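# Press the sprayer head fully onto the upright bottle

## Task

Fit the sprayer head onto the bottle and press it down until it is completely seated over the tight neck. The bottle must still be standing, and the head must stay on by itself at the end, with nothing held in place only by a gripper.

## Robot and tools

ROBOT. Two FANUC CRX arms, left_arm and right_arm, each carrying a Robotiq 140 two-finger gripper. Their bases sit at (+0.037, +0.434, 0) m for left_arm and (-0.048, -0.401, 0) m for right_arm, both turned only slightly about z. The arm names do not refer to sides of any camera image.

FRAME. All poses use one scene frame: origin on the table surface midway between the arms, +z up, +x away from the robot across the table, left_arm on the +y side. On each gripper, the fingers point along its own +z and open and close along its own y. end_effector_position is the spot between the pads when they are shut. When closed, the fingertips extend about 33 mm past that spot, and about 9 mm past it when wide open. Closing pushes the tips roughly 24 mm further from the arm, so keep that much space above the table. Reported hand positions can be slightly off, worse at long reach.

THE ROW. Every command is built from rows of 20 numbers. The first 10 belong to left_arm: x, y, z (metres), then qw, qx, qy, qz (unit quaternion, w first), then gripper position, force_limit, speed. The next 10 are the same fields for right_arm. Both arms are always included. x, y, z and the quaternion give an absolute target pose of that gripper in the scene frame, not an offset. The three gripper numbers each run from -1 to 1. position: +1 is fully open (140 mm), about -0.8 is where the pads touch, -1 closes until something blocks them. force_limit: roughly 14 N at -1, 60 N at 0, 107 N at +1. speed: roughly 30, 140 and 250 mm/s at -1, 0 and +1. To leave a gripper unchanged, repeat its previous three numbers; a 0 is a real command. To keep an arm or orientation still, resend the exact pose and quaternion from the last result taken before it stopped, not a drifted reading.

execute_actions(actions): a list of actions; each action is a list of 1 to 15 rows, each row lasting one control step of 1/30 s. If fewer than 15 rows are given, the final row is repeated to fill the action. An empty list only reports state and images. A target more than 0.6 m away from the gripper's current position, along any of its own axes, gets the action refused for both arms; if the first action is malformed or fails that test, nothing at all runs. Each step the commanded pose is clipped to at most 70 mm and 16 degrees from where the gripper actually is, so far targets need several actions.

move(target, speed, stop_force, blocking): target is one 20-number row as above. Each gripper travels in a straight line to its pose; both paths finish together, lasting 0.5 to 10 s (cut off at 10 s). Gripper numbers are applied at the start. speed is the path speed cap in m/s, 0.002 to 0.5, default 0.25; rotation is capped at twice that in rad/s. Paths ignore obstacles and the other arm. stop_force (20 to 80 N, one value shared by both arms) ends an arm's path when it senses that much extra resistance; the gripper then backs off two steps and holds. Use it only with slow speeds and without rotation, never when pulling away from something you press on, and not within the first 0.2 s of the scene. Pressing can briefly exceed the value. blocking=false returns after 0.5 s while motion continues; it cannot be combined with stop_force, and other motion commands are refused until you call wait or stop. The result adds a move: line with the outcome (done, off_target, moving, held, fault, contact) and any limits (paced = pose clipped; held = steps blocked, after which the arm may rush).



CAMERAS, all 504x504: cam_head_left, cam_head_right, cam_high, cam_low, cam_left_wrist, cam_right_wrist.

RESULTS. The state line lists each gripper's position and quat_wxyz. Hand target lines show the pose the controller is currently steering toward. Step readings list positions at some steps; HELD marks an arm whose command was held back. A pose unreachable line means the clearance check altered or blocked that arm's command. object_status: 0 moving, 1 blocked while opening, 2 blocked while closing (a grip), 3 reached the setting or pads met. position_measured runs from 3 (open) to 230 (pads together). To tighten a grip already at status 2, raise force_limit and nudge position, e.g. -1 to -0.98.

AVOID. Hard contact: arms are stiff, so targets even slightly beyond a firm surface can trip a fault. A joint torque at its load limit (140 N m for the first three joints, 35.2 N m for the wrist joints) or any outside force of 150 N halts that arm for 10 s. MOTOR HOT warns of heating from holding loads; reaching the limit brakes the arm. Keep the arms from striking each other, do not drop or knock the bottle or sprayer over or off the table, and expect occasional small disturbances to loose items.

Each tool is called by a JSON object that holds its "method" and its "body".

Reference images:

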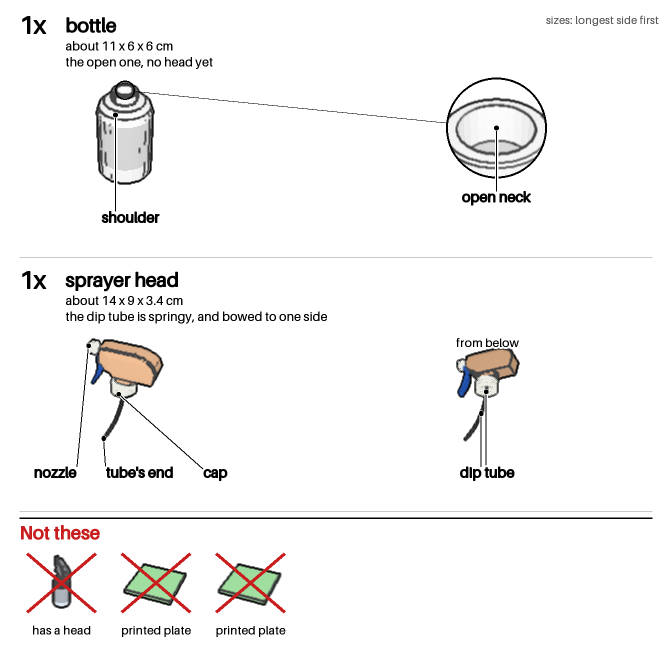

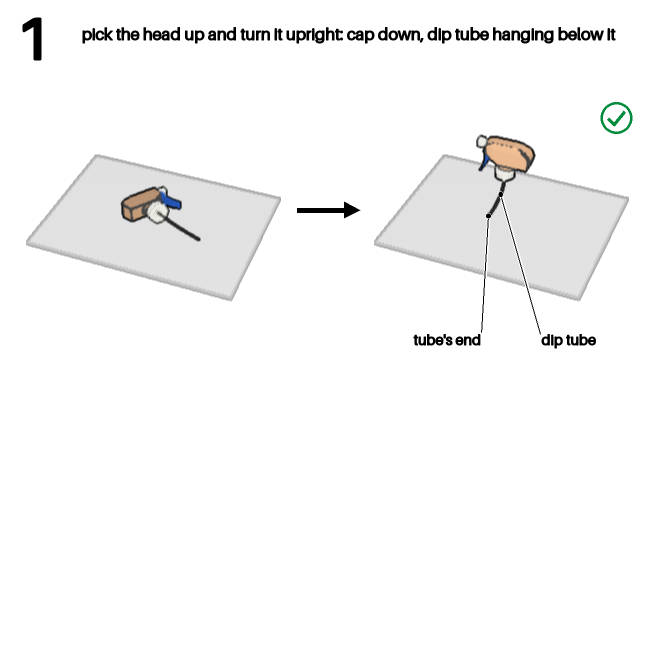

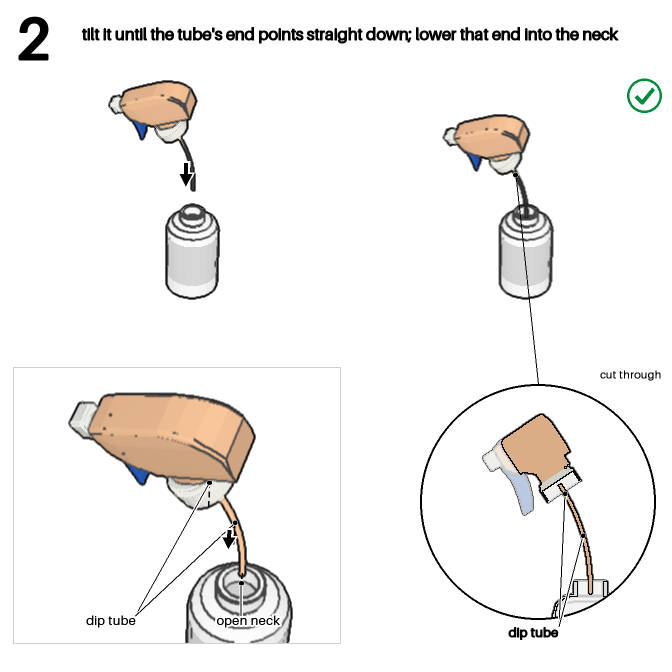

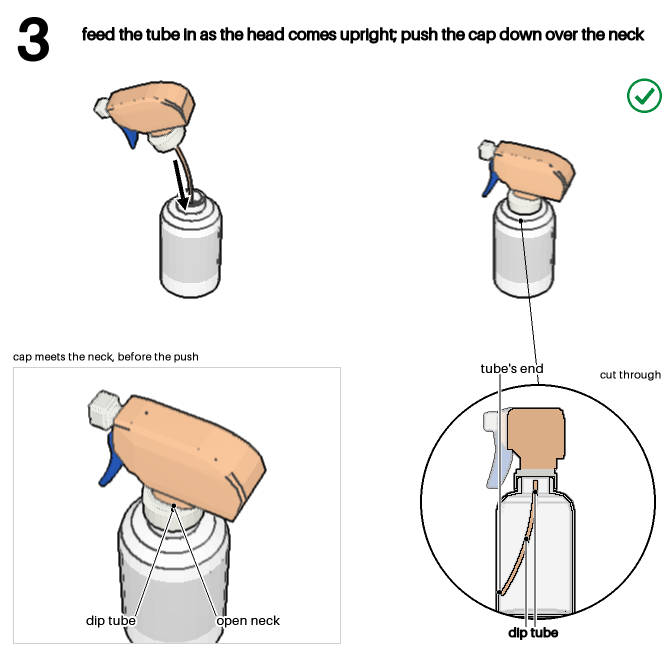

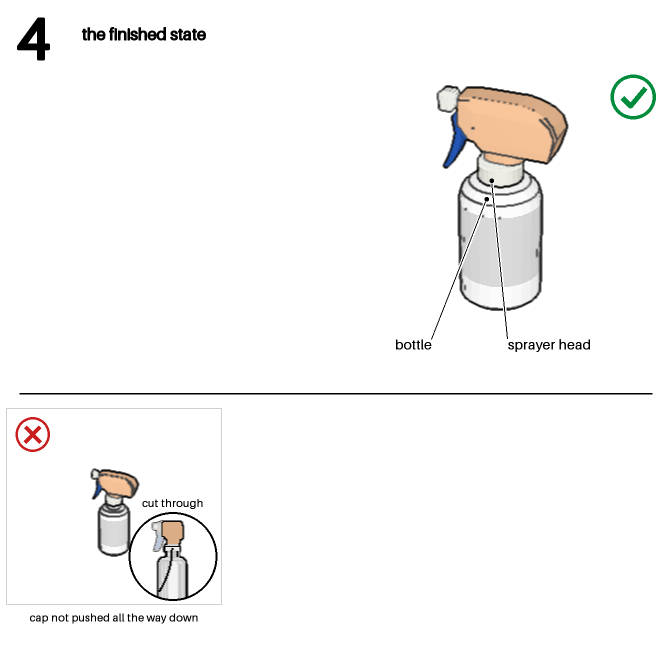

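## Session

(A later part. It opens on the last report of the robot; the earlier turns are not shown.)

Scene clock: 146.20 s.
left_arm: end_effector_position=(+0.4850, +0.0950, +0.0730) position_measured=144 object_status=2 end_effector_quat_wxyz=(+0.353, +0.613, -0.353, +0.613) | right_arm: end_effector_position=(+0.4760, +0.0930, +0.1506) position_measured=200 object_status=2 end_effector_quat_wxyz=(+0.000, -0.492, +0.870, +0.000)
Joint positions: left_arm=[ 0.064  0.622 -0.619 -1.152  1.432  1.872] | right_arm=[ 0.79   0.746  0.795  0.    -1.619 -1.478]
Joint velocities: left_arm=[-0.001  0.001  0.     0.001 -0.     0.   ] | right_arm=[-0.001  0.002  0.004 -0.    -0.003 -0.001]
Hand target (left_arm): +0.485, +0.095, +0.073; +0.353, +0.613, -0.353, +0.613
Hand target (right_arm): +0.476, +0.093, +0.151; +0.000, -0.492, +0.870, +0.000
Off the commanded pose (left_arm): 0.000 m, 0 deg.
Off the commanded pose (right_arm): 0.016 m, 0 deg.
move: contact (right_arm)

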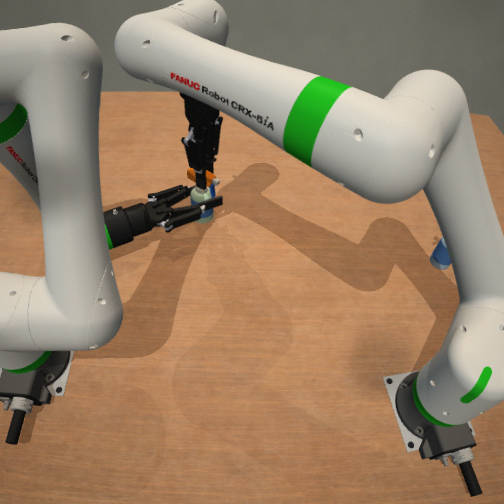

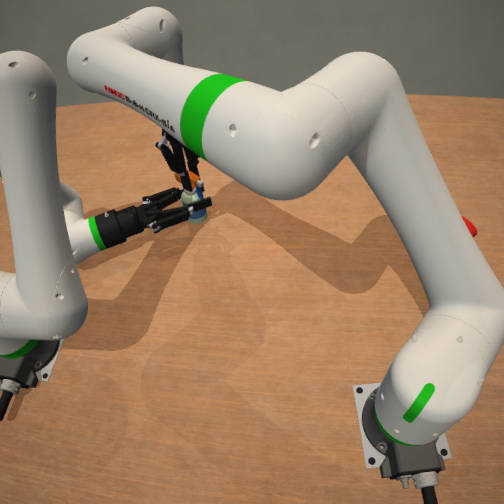

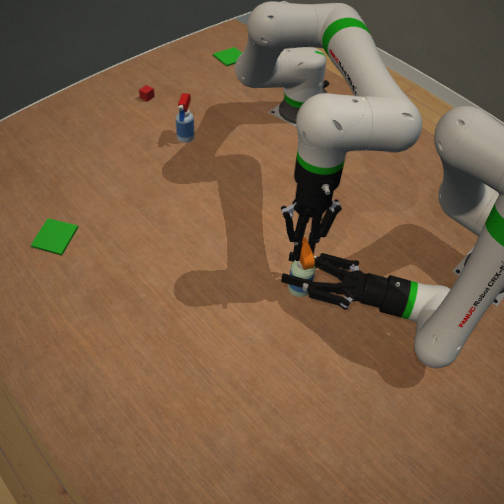

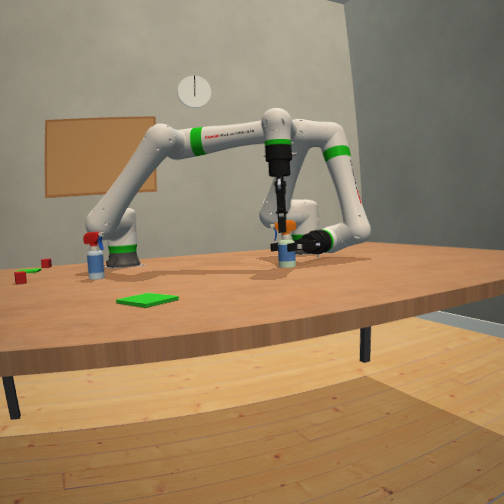

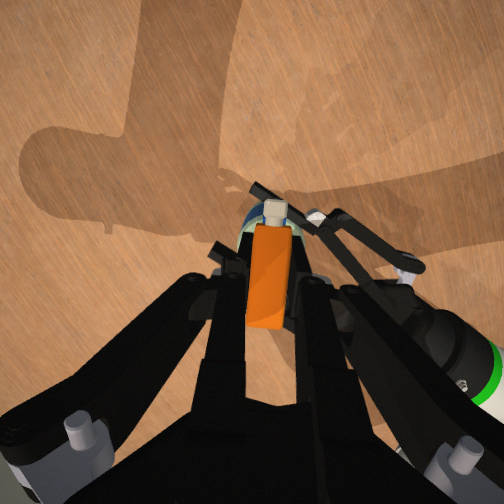

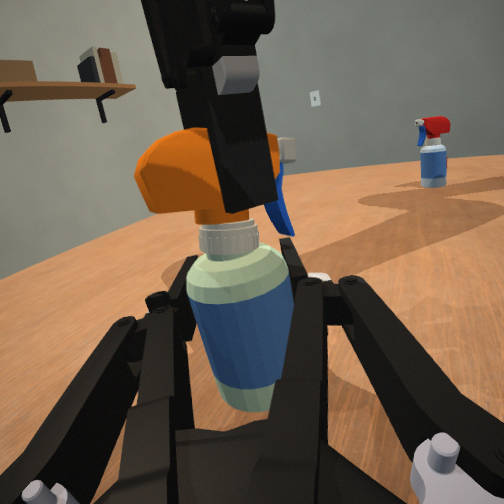

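{"method": "move", "body": {"target": [0.485,0.095,0.073,0.353,0.612,-0.353,0.612,0.6,0.3,0,0.476,0.093,0.1506,0,0.492,-0.870,0,-1,1,0]}}

{"method": "move", "body": {"target": [0.485,0.095,0.073,0.353,0.612,-0.353,0.612,0.6,0.3,0,0.476,0.093,0.135,0,0.492,-0.870,0,-1,1,0], "speed": 0.005, "stop_force": 80}}

{"method": "zoom_image", "body": {"camera": "cam_right_wrist", "region": [130,150,330,310]}}

Scene clock: 151.07 s.
left_arm: end_effector_position=(+0.4850, +0.0950, +0.0730) position_measured=53 object_status=3 end_effector_quat_wxyz=(+0.353, +0.613, -0.353, +0.613) | right_arm: end_effector_position=(+0.4760, +0.0930, +0.1506) position_measured=200 object_status=2 end_effector_quat_wxyz=(-0.000, -0.492, +0.870, -0.000)
Joint positions: left_arm=[ 0.064  0.622 -0.619 -1.153  1.432  1.872] | right_arm=[ 0.79   0.747  0.797  0.    -1.621 -1.478]
Joint velocities: left_arm=[-0.001  0.    -0.    -0.001  0.001  0.   ] | right_arm=[ 0.     0.    -0.     0.    -0.     0.002]
Hand target (left_arm): +0.485, +0.095, +0.073; +0.353, +0.613, -0.353, +0.613
Hand target (right_arm): +0.476, +0.093, +0.151; +0.000, -0.492, +0.870, -0.000
Off the commanded pose (left_arm): 0.000 m, 0 deg.
Off the commanded pose (right_arm): 0.000 m, 0 deg.
move: done

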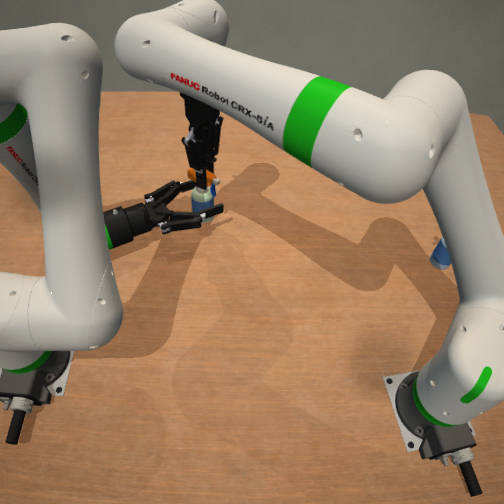

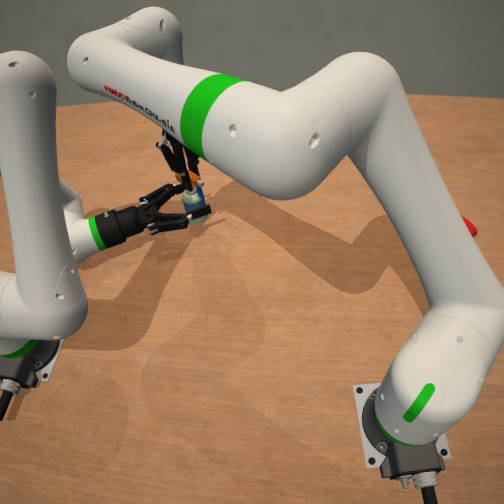

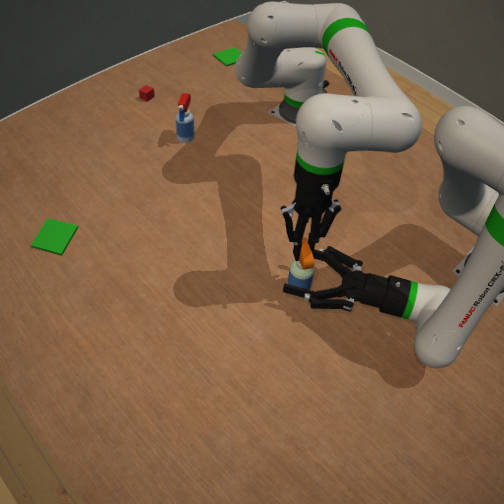

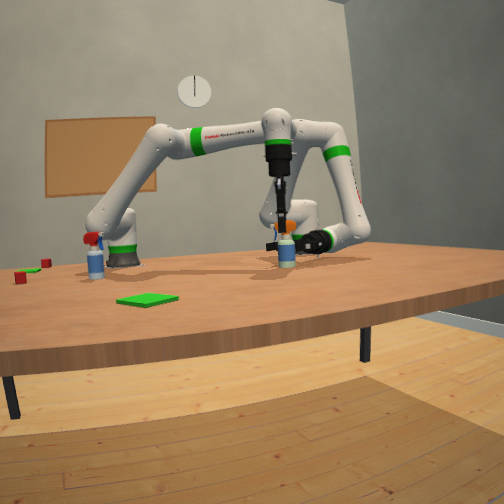

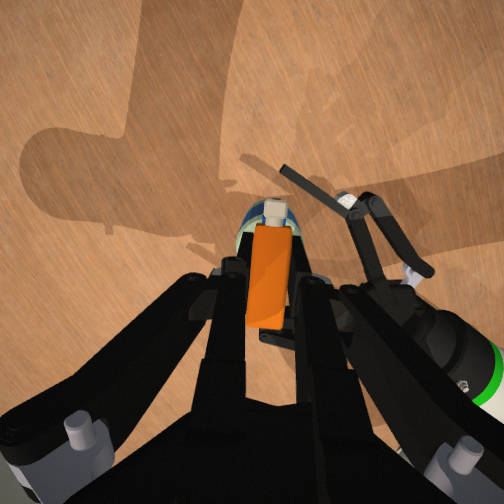

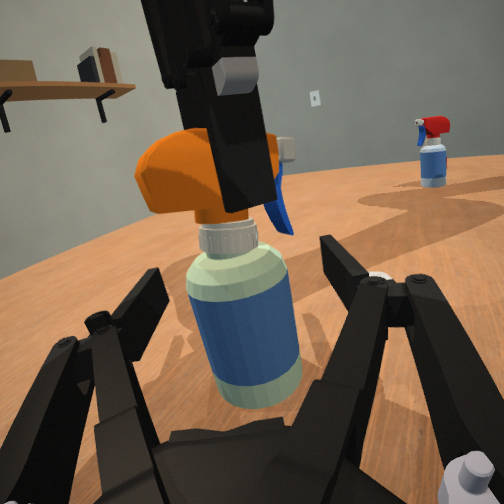

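Scene clock: 161.70 s.
left_arm: end_effector_position=(+0.4850, +0.0950, +0.0730) position_measured=53 object_status=3 end_effector_quat_wxyz=(+0.353, +0.613, -0.353, +0.613) | right_arm: end_effector_position=(+0.4764, +0.0935, +0.1511) position_measured=200 object_status=2 end_effector_quat_wxyz=(+0.002, -0.492, +0.870, +0.001)
Joint positions: left_arm=[ 0.064  0.622 -0.619 -1.153  1.432  1.872] | right_arm=[ 0.79   0.744  0.792  0.001 -1.614 -1.478]
Joint velocities: left_arm=[ 0.     0.    -0.     0.001  0.    -0.001] | right_arm=[ 0.001  0.    -0.    -0.     0.001 -0.001]
Hand target (left_arm): +0.485, +0.095, +0.073; +0.353, +0.613, -0.353, +0.613
Hand target (right_arm): +0.476, +0.093, +0.151; +0.002, -0.492, +0.870, +0.001
Off the commanded pose (left_arm): 0.000 m, 0 deg.
Off the commanded pose (right_arm): 0.016 m, 0 deg.
FORCE FAULT: contact force on the right arm reached its limit, and that arm stopped for 10 seconds. The contact can be on any part of that arm, not only on its tool. That time counts as 19 of the actions that you can send in this scene. That arm's remaining commands of this call were not run. That arm holds still and accepts commands again. Move the arm away from the contact; if what it grips holds it there, let go first. Pushing or pulling that hard again can fault the arm again.
move: fault (right_arm; stop_force had ended the path)

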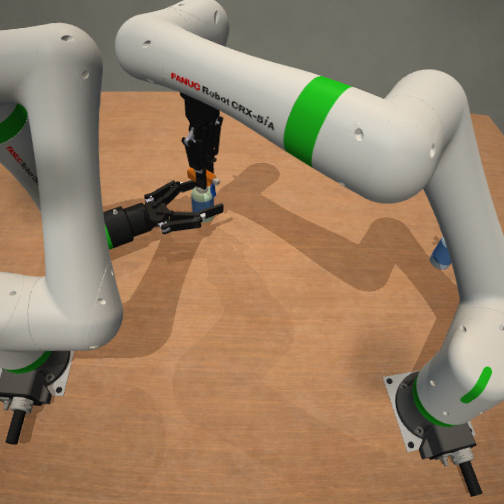

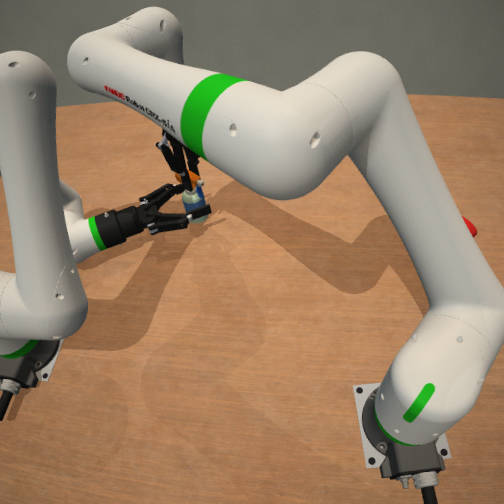

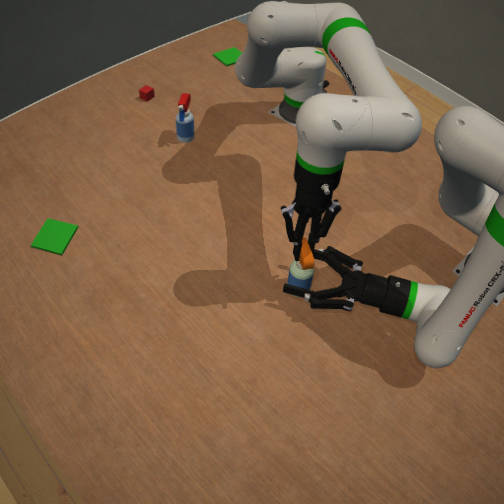

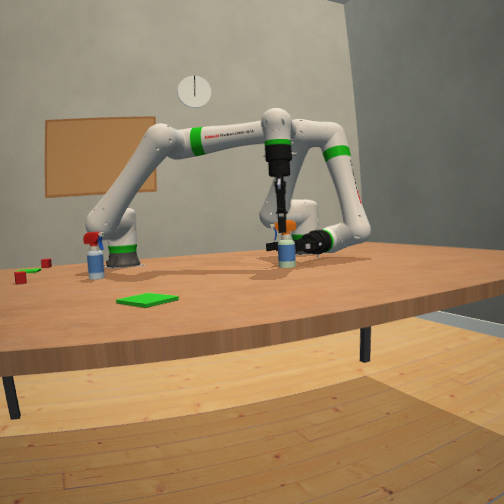

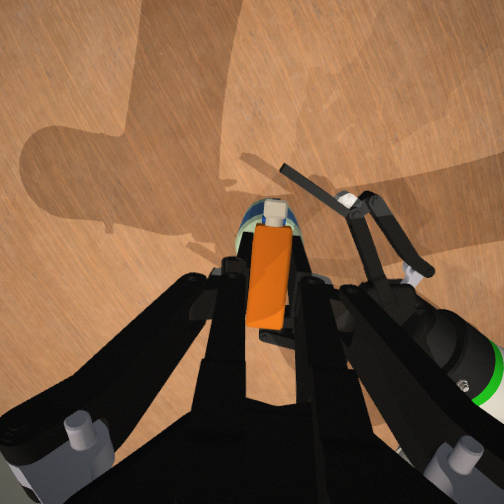

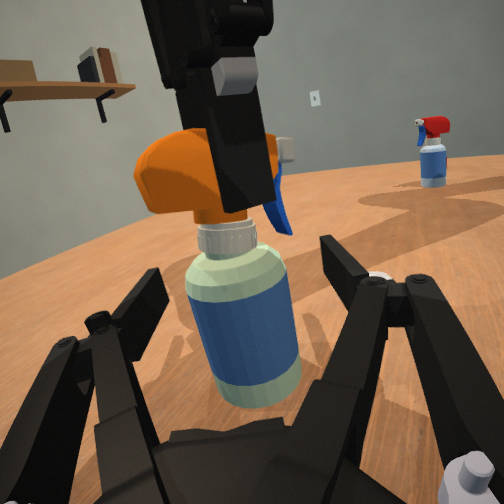

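Region (130, 150, 330, 310) of cam_right_wrist's 504x504 image, scaled by 2.520, with more detail than that image has; it fills the top 403 rows of this view, and the rest is white.

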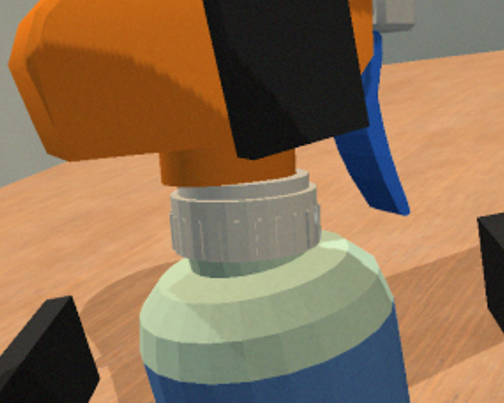

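It's bottomed out at 150 N. Release and retreat.

{"method": "move", "body": {"target": [0.485,0.095,0.073,0.353,0.612,-0.353,0.612,0.6,0.3,0,0.4764,0.0935,0.1511,0,0.492,-0.870,0,0.2,1,0]}}

{"method": "move", "body": {"target": [0.485,0.095,0.073,0.353,0.612,-0.353,0.612,0.6,0.3,0,0.4764,0.07,0.24,0,0.492,-0.870,0,0.2,1,0], "speed": 0.15}}

{"method": "move", "body": {"target": [0.435,0.18,0.09,0.353,0.612,-0.353,0.612,0.6,0.3,0,0.4764,0.0,0.26,0,0.492,-0.870,0,0.2,1,0], "speed": 0.15}}

Scene clock: 166.37 s.
left_arm: end_effector_position=(+0.4850, +0.0950, +0.0730) position_measured=53 object_status=3 end_effector_quat_wxyz=(+0.353, +0.613, -0.353, +0.613) | right_arm: end_effector_position=(+0.4764, +0.0935, +0.1511) position_measured=104 object_status=3 end_effector_quat_wxyz=(+0.000, -0.492, +0.870, -0.000)
Joint positions: left_arm=[ 0.064  0.622 -0.619 -1.153  1.432  1.872] | right_arm=[ 0.79   0.75   0.802  0.    -1.623 -1.478]
Joint velocities: left_arm=[ 0.    -0.    -0.     0.001  0.     0.002] | right_arm=[-0.001 -0.     0.     0.001  0.     0.   ]
Hand target (left_arm): +0.485, +0.095, +0.073; +0.353, +0.613, -0.353, +0.613
Hand target (right_arm): +0.476, +0.094, +0.151; +0.000, -0.492, +0.870, -0.000
Off the commanded pose (left_arm): 0.000 m, 0 deg.
Off the commanded pose (right_arm): 0.000 m, 0 deg.
move: done

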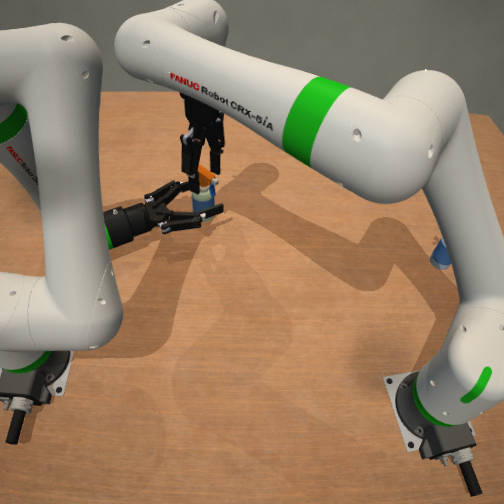

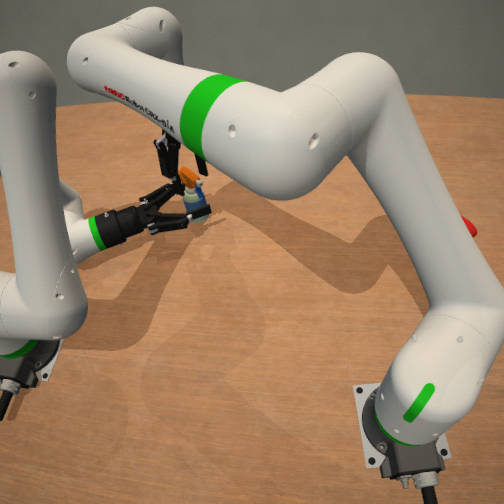

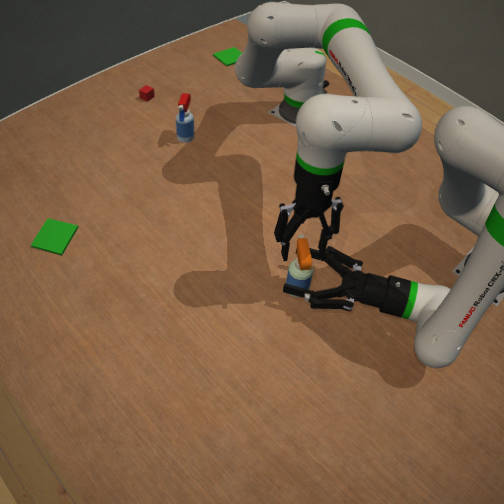

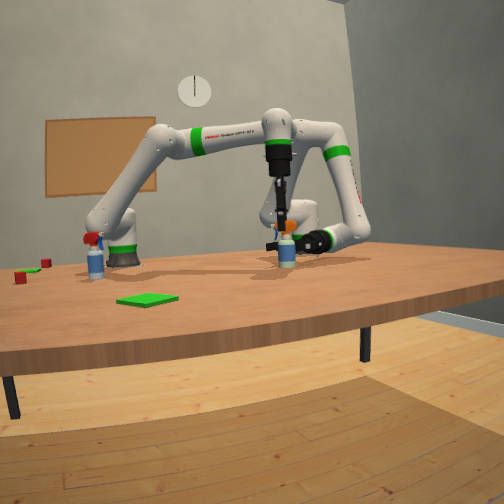

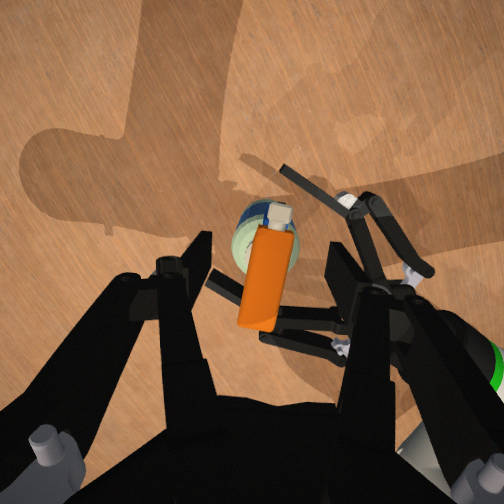

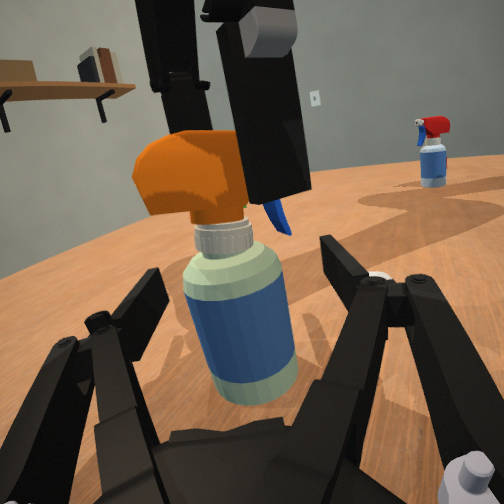

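Scene clock: 167.33 s.
left_arm: end_effector_position=(+0.4850, +0.0950, +0.0730) position_measured=53 object_status=3 end_effector_quat_wxyz=(+0.353, +0.613, -0.353, +0.613) | right_arm: end_effector_position=(+0.4766, +0.0702, +0.2400) position_measured=104 object_status=3 end_effector_quat_wxyz=(+0.000, -0.492, +0.870, -0.000)
Joint positions: left_arm=[ 0.064  0.622 -0.619 -1.153  1.432  1.872] | right_arm=[ 0.769  0.742  0.999  0.    -1.828 -1.458]
Joint velocities: left_arm=[-0.001 -0.     0.    -0.     0.     0.001] | right_arm=[ 0.     0.     0.002 -0.003 -0.003 -0.001]
Hand target (left_arm): +0.485, +0.095, +0.073; +0.353, +0.613, -0.353, +0.613
Hand target (right_arm): +0.477, +0.070, +0.240; +0.000, -0.492, +0.870, +0.000
Off the commanded pose (left_arm): 0.000 m, 0 deg.
Off the commanded pose (right_arm): 0.000 m, 0 deg.
move: done

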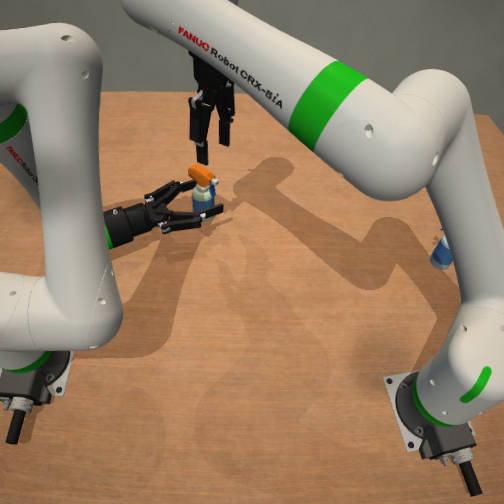

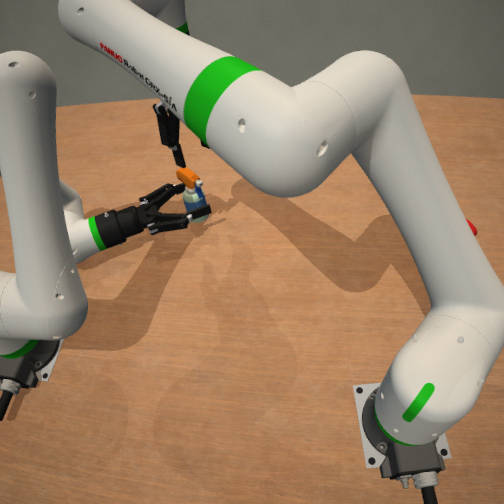

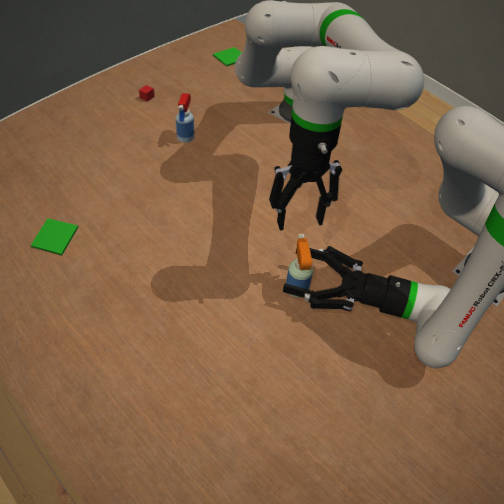

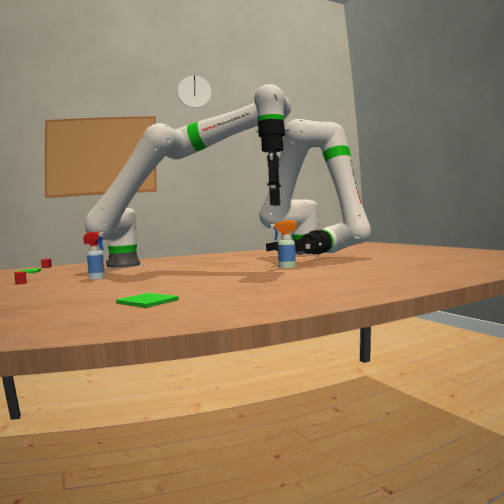

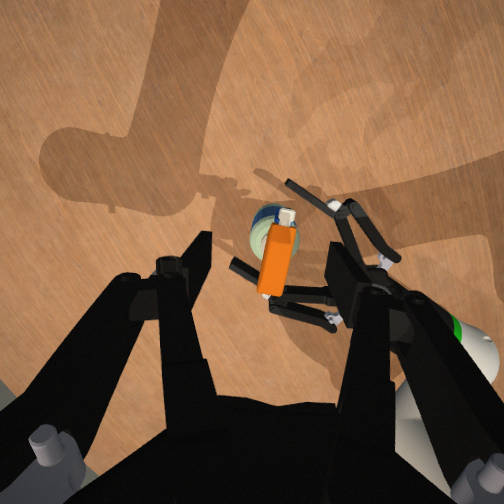

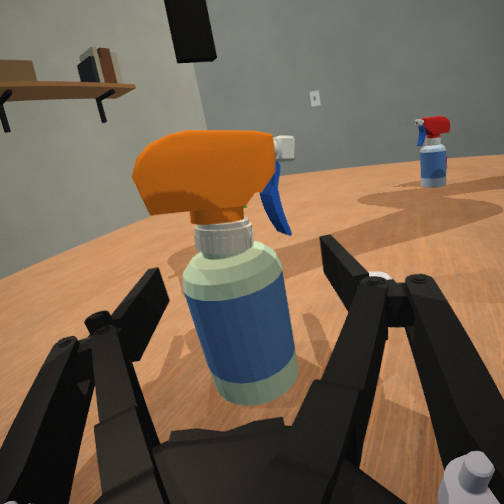

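Scene clock: 168.37 s.
left_arm: end_effector_position=(+0.4348, +0.1802, +0.0895) position_measured=53 object_status=3 end_effector_quat_wxyz=(+0.353, +0.613, -0.354, +0.612) | right_arm: end_effector_position=(+0.4763, +0.0001, +0.2601) position_measured=104 object_status=3 end_effector_quat_wxyz=(-0.000, -0.492, +0.870, +0.000)
Joint positions: left_arm=[ 0.323  0.532 -0.711 -1.4    1.512  1.893] | right_arm=[ 0.703  0.586  0.797 -0.    -1.782 -1.392]
Joint velocities: left_arm=[ 0.002 -0.002  0.    -0.002  0.    -0.   ] | right_arm=[-0.    -0.    -0.    -0.001  0.001 -0.001]
Hand target (left_arm): +0.435, +0.180, +0.089; +0.353, +0.613, -0.354, +0.612
Hand target (right_arm): +0.476, +0.000, +0.260; -0.000, -0.492, +0.870, +0.000
Off the commanded pose (left_arm): 0.001 m, 0 deg.
Off the commanded pose (right_arm): 0.000 m, 0 deg.
move: done

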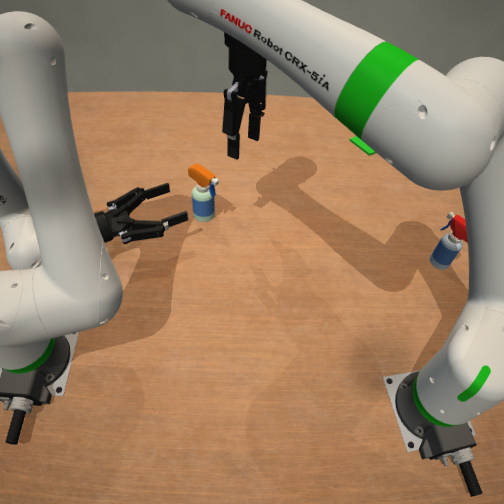

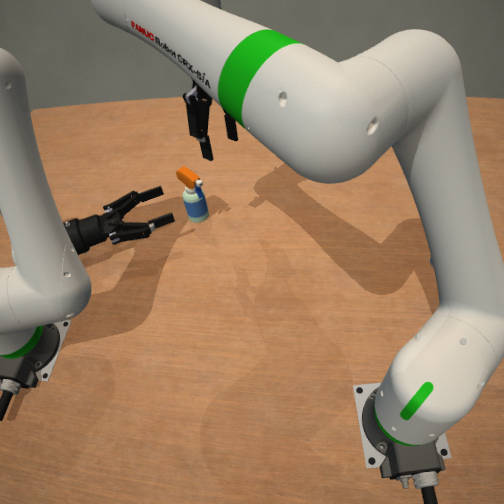

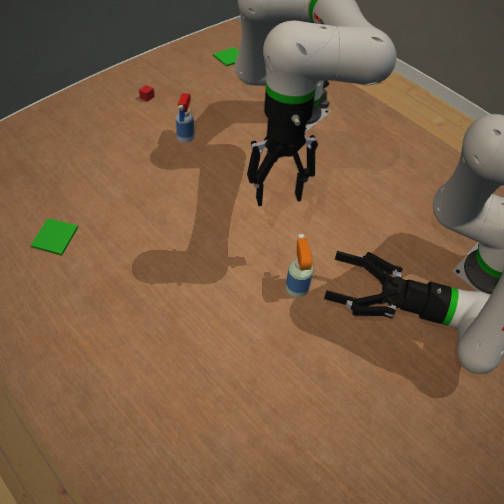

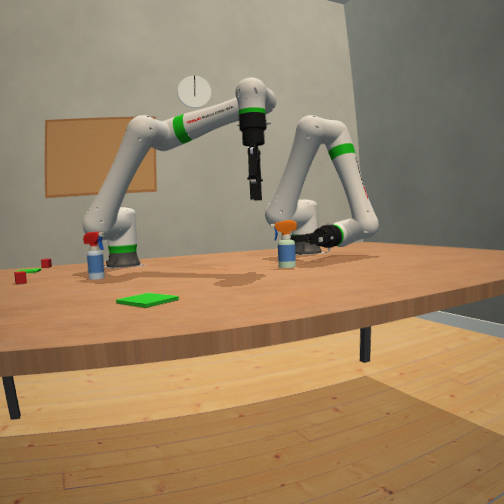

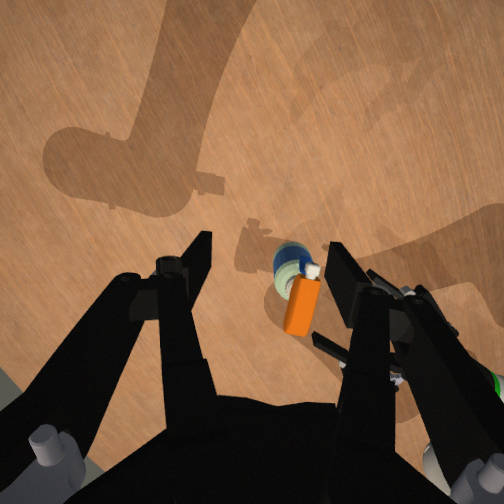

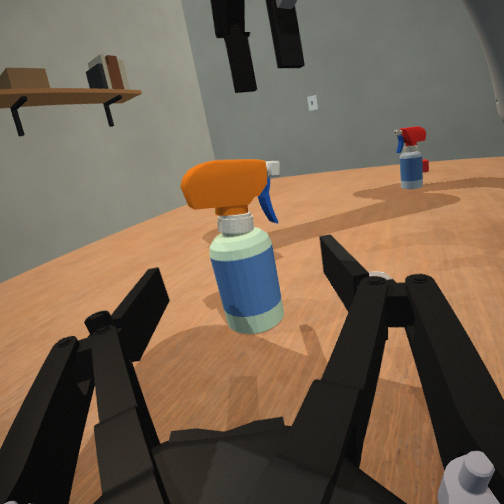

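{"method": "zoom_image", "body": {"camera": "cam_right_wrist", "region": [160,140,320,340]}}

{"method": "zoom_image", "body": {"camera": "cam_low", "region": [250,200,330,280]}}

Region (160, 140, 320, 340) of cam_right_wrist's 504x504 image, scaled by 2.520, with more detail than that image has; it fills the left 403 columns of this view, and the rest is white.

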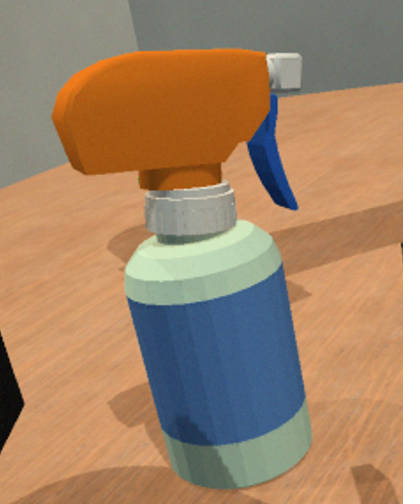

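Region (250, 200, 330, 280) of cam_low's 504x504 image, scaled by 6.300, with more detail than that image has.

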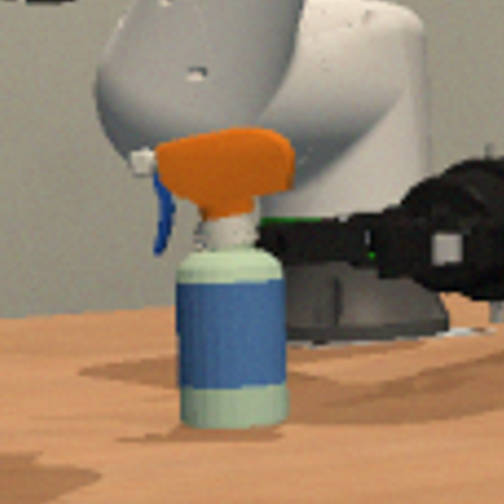

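{"method": "move", "body": {"target": [0.435,0.18,0.09,0.353,0.612,-0.353,0.612,0.6,0.3,0,0.485,0.109,0.215,0,0.492,-0.870,0,-1,1,1], "speed": 0.15}}

{"method": "move", "body": {"target": [0.435,0.18,0.09,0.353,0.612,-0.353,0.612,0.6,0.3,0,0.485,0.109,0.18,0,0.492,-0.870,0,-1,1,1], "speed": 0.008, "stop_force": 55}}

{"method": "zoom_image", "body": {"camera": "cam_right_wrist", "region": [160,140,320,340]}}

{"method": "zoom_image", "body": {"camera": "cam_low", "region": [250,200,330,280]}}

Scene clock: 177.97 s.
left_arm: end_effector_position=(+0.4350, +0.1800, +0.0900) position_measured=53 object_status=3 end_effector_quat_wxyz=(+0.353, +0.613, -0.353, +0.613) | right_arm: end_effector_position=(+0.4850, +0.1089, +0.2148) position_measured=235 object_status=3 end_effector_quat_wxyz=(+0.000, -0.492, +0.870, -0.000)
Joint positions: left_arm=[ 0.322  0.532 -0.711 -1.4    1.513  1.894] | right_arm=[ 0.793  0.871  1.159  0.001 -1.859 -1.481]
Joint velocities: left_arm=[-0.001  0.    -0.     0.001  0.    -0.   ] | right_arm=[-0.001  0.004  0.007 -0.002 -0.004 -0.001]
Hand target (left_arm): +0.435, +0.180, +0.090; +0.353, +0.613, -0.353, +0.613
Hand target (right_arm): +0.485, +0.109, +0.215; +0.000, -0.492, +0.870, -0.000
Off the commanded pose (left_arm): 0.000 m, 0 deg.
Off the commanded pose (right_arm): 0.000 m, 0 deg.
move: done

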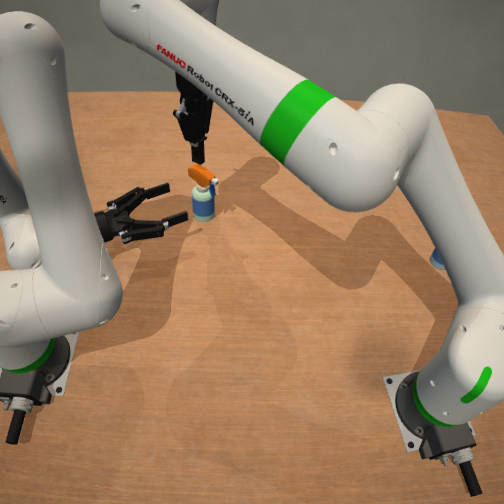

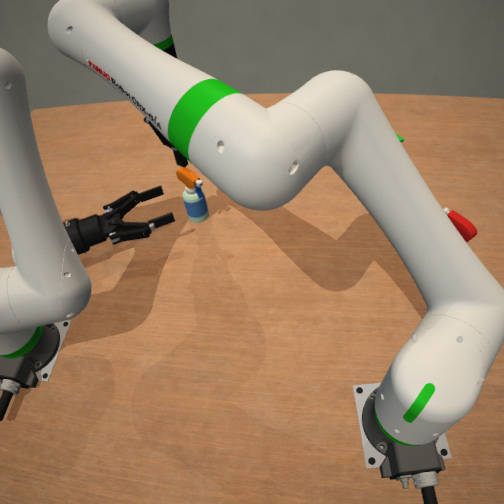

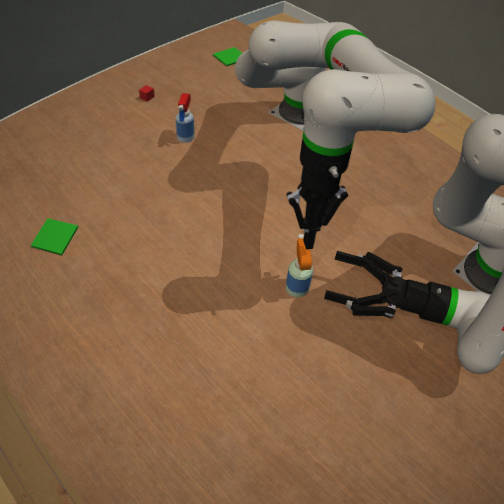

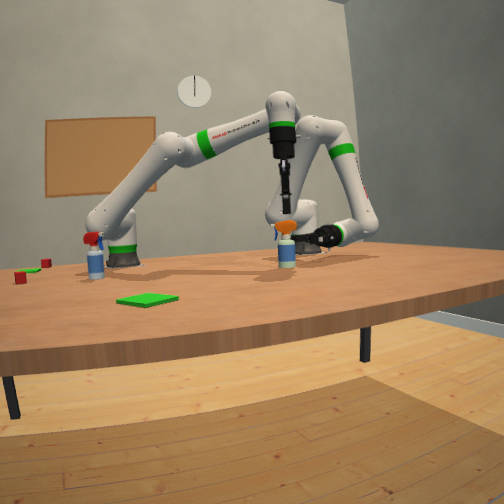

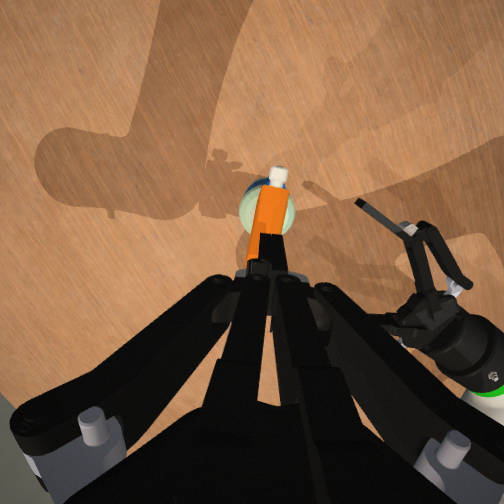

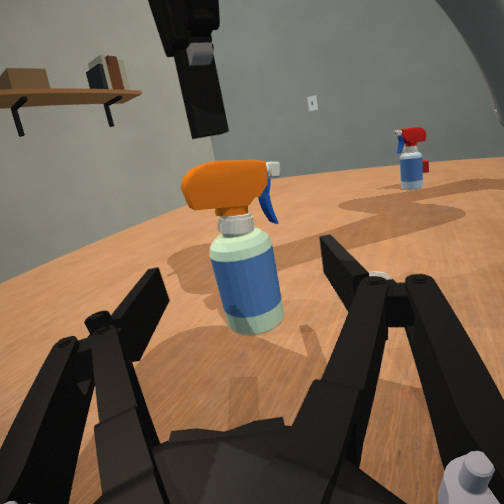

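action 0: stop_force needs each arm's force reading of the 0.2 s before this call, and right_arm is near a pose that gives none; nothing of the call was run and nothing moved

Region (160, 140, 320, 340) of cam_right_wrist's 504x504 image, scaled by 2.520, with more detail than that image has; it fills the left 403 columns of this view, and the rest is white.

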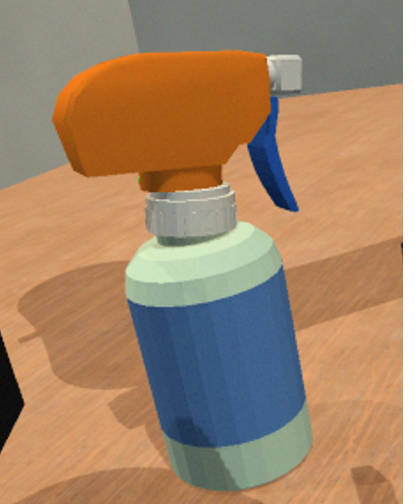

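Region (250, 200, 330, 280) of cam_low's 504x504 image, scaled by 6.300, with more detail than that image has.

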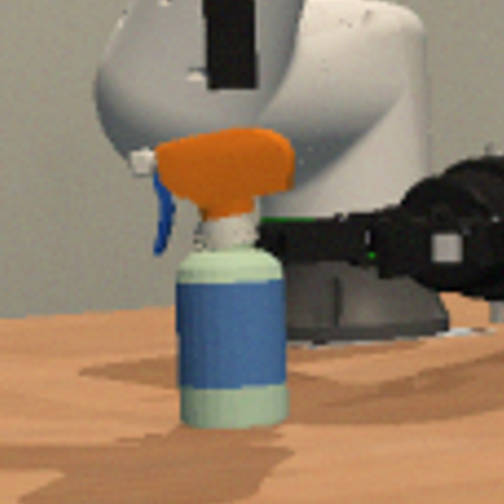

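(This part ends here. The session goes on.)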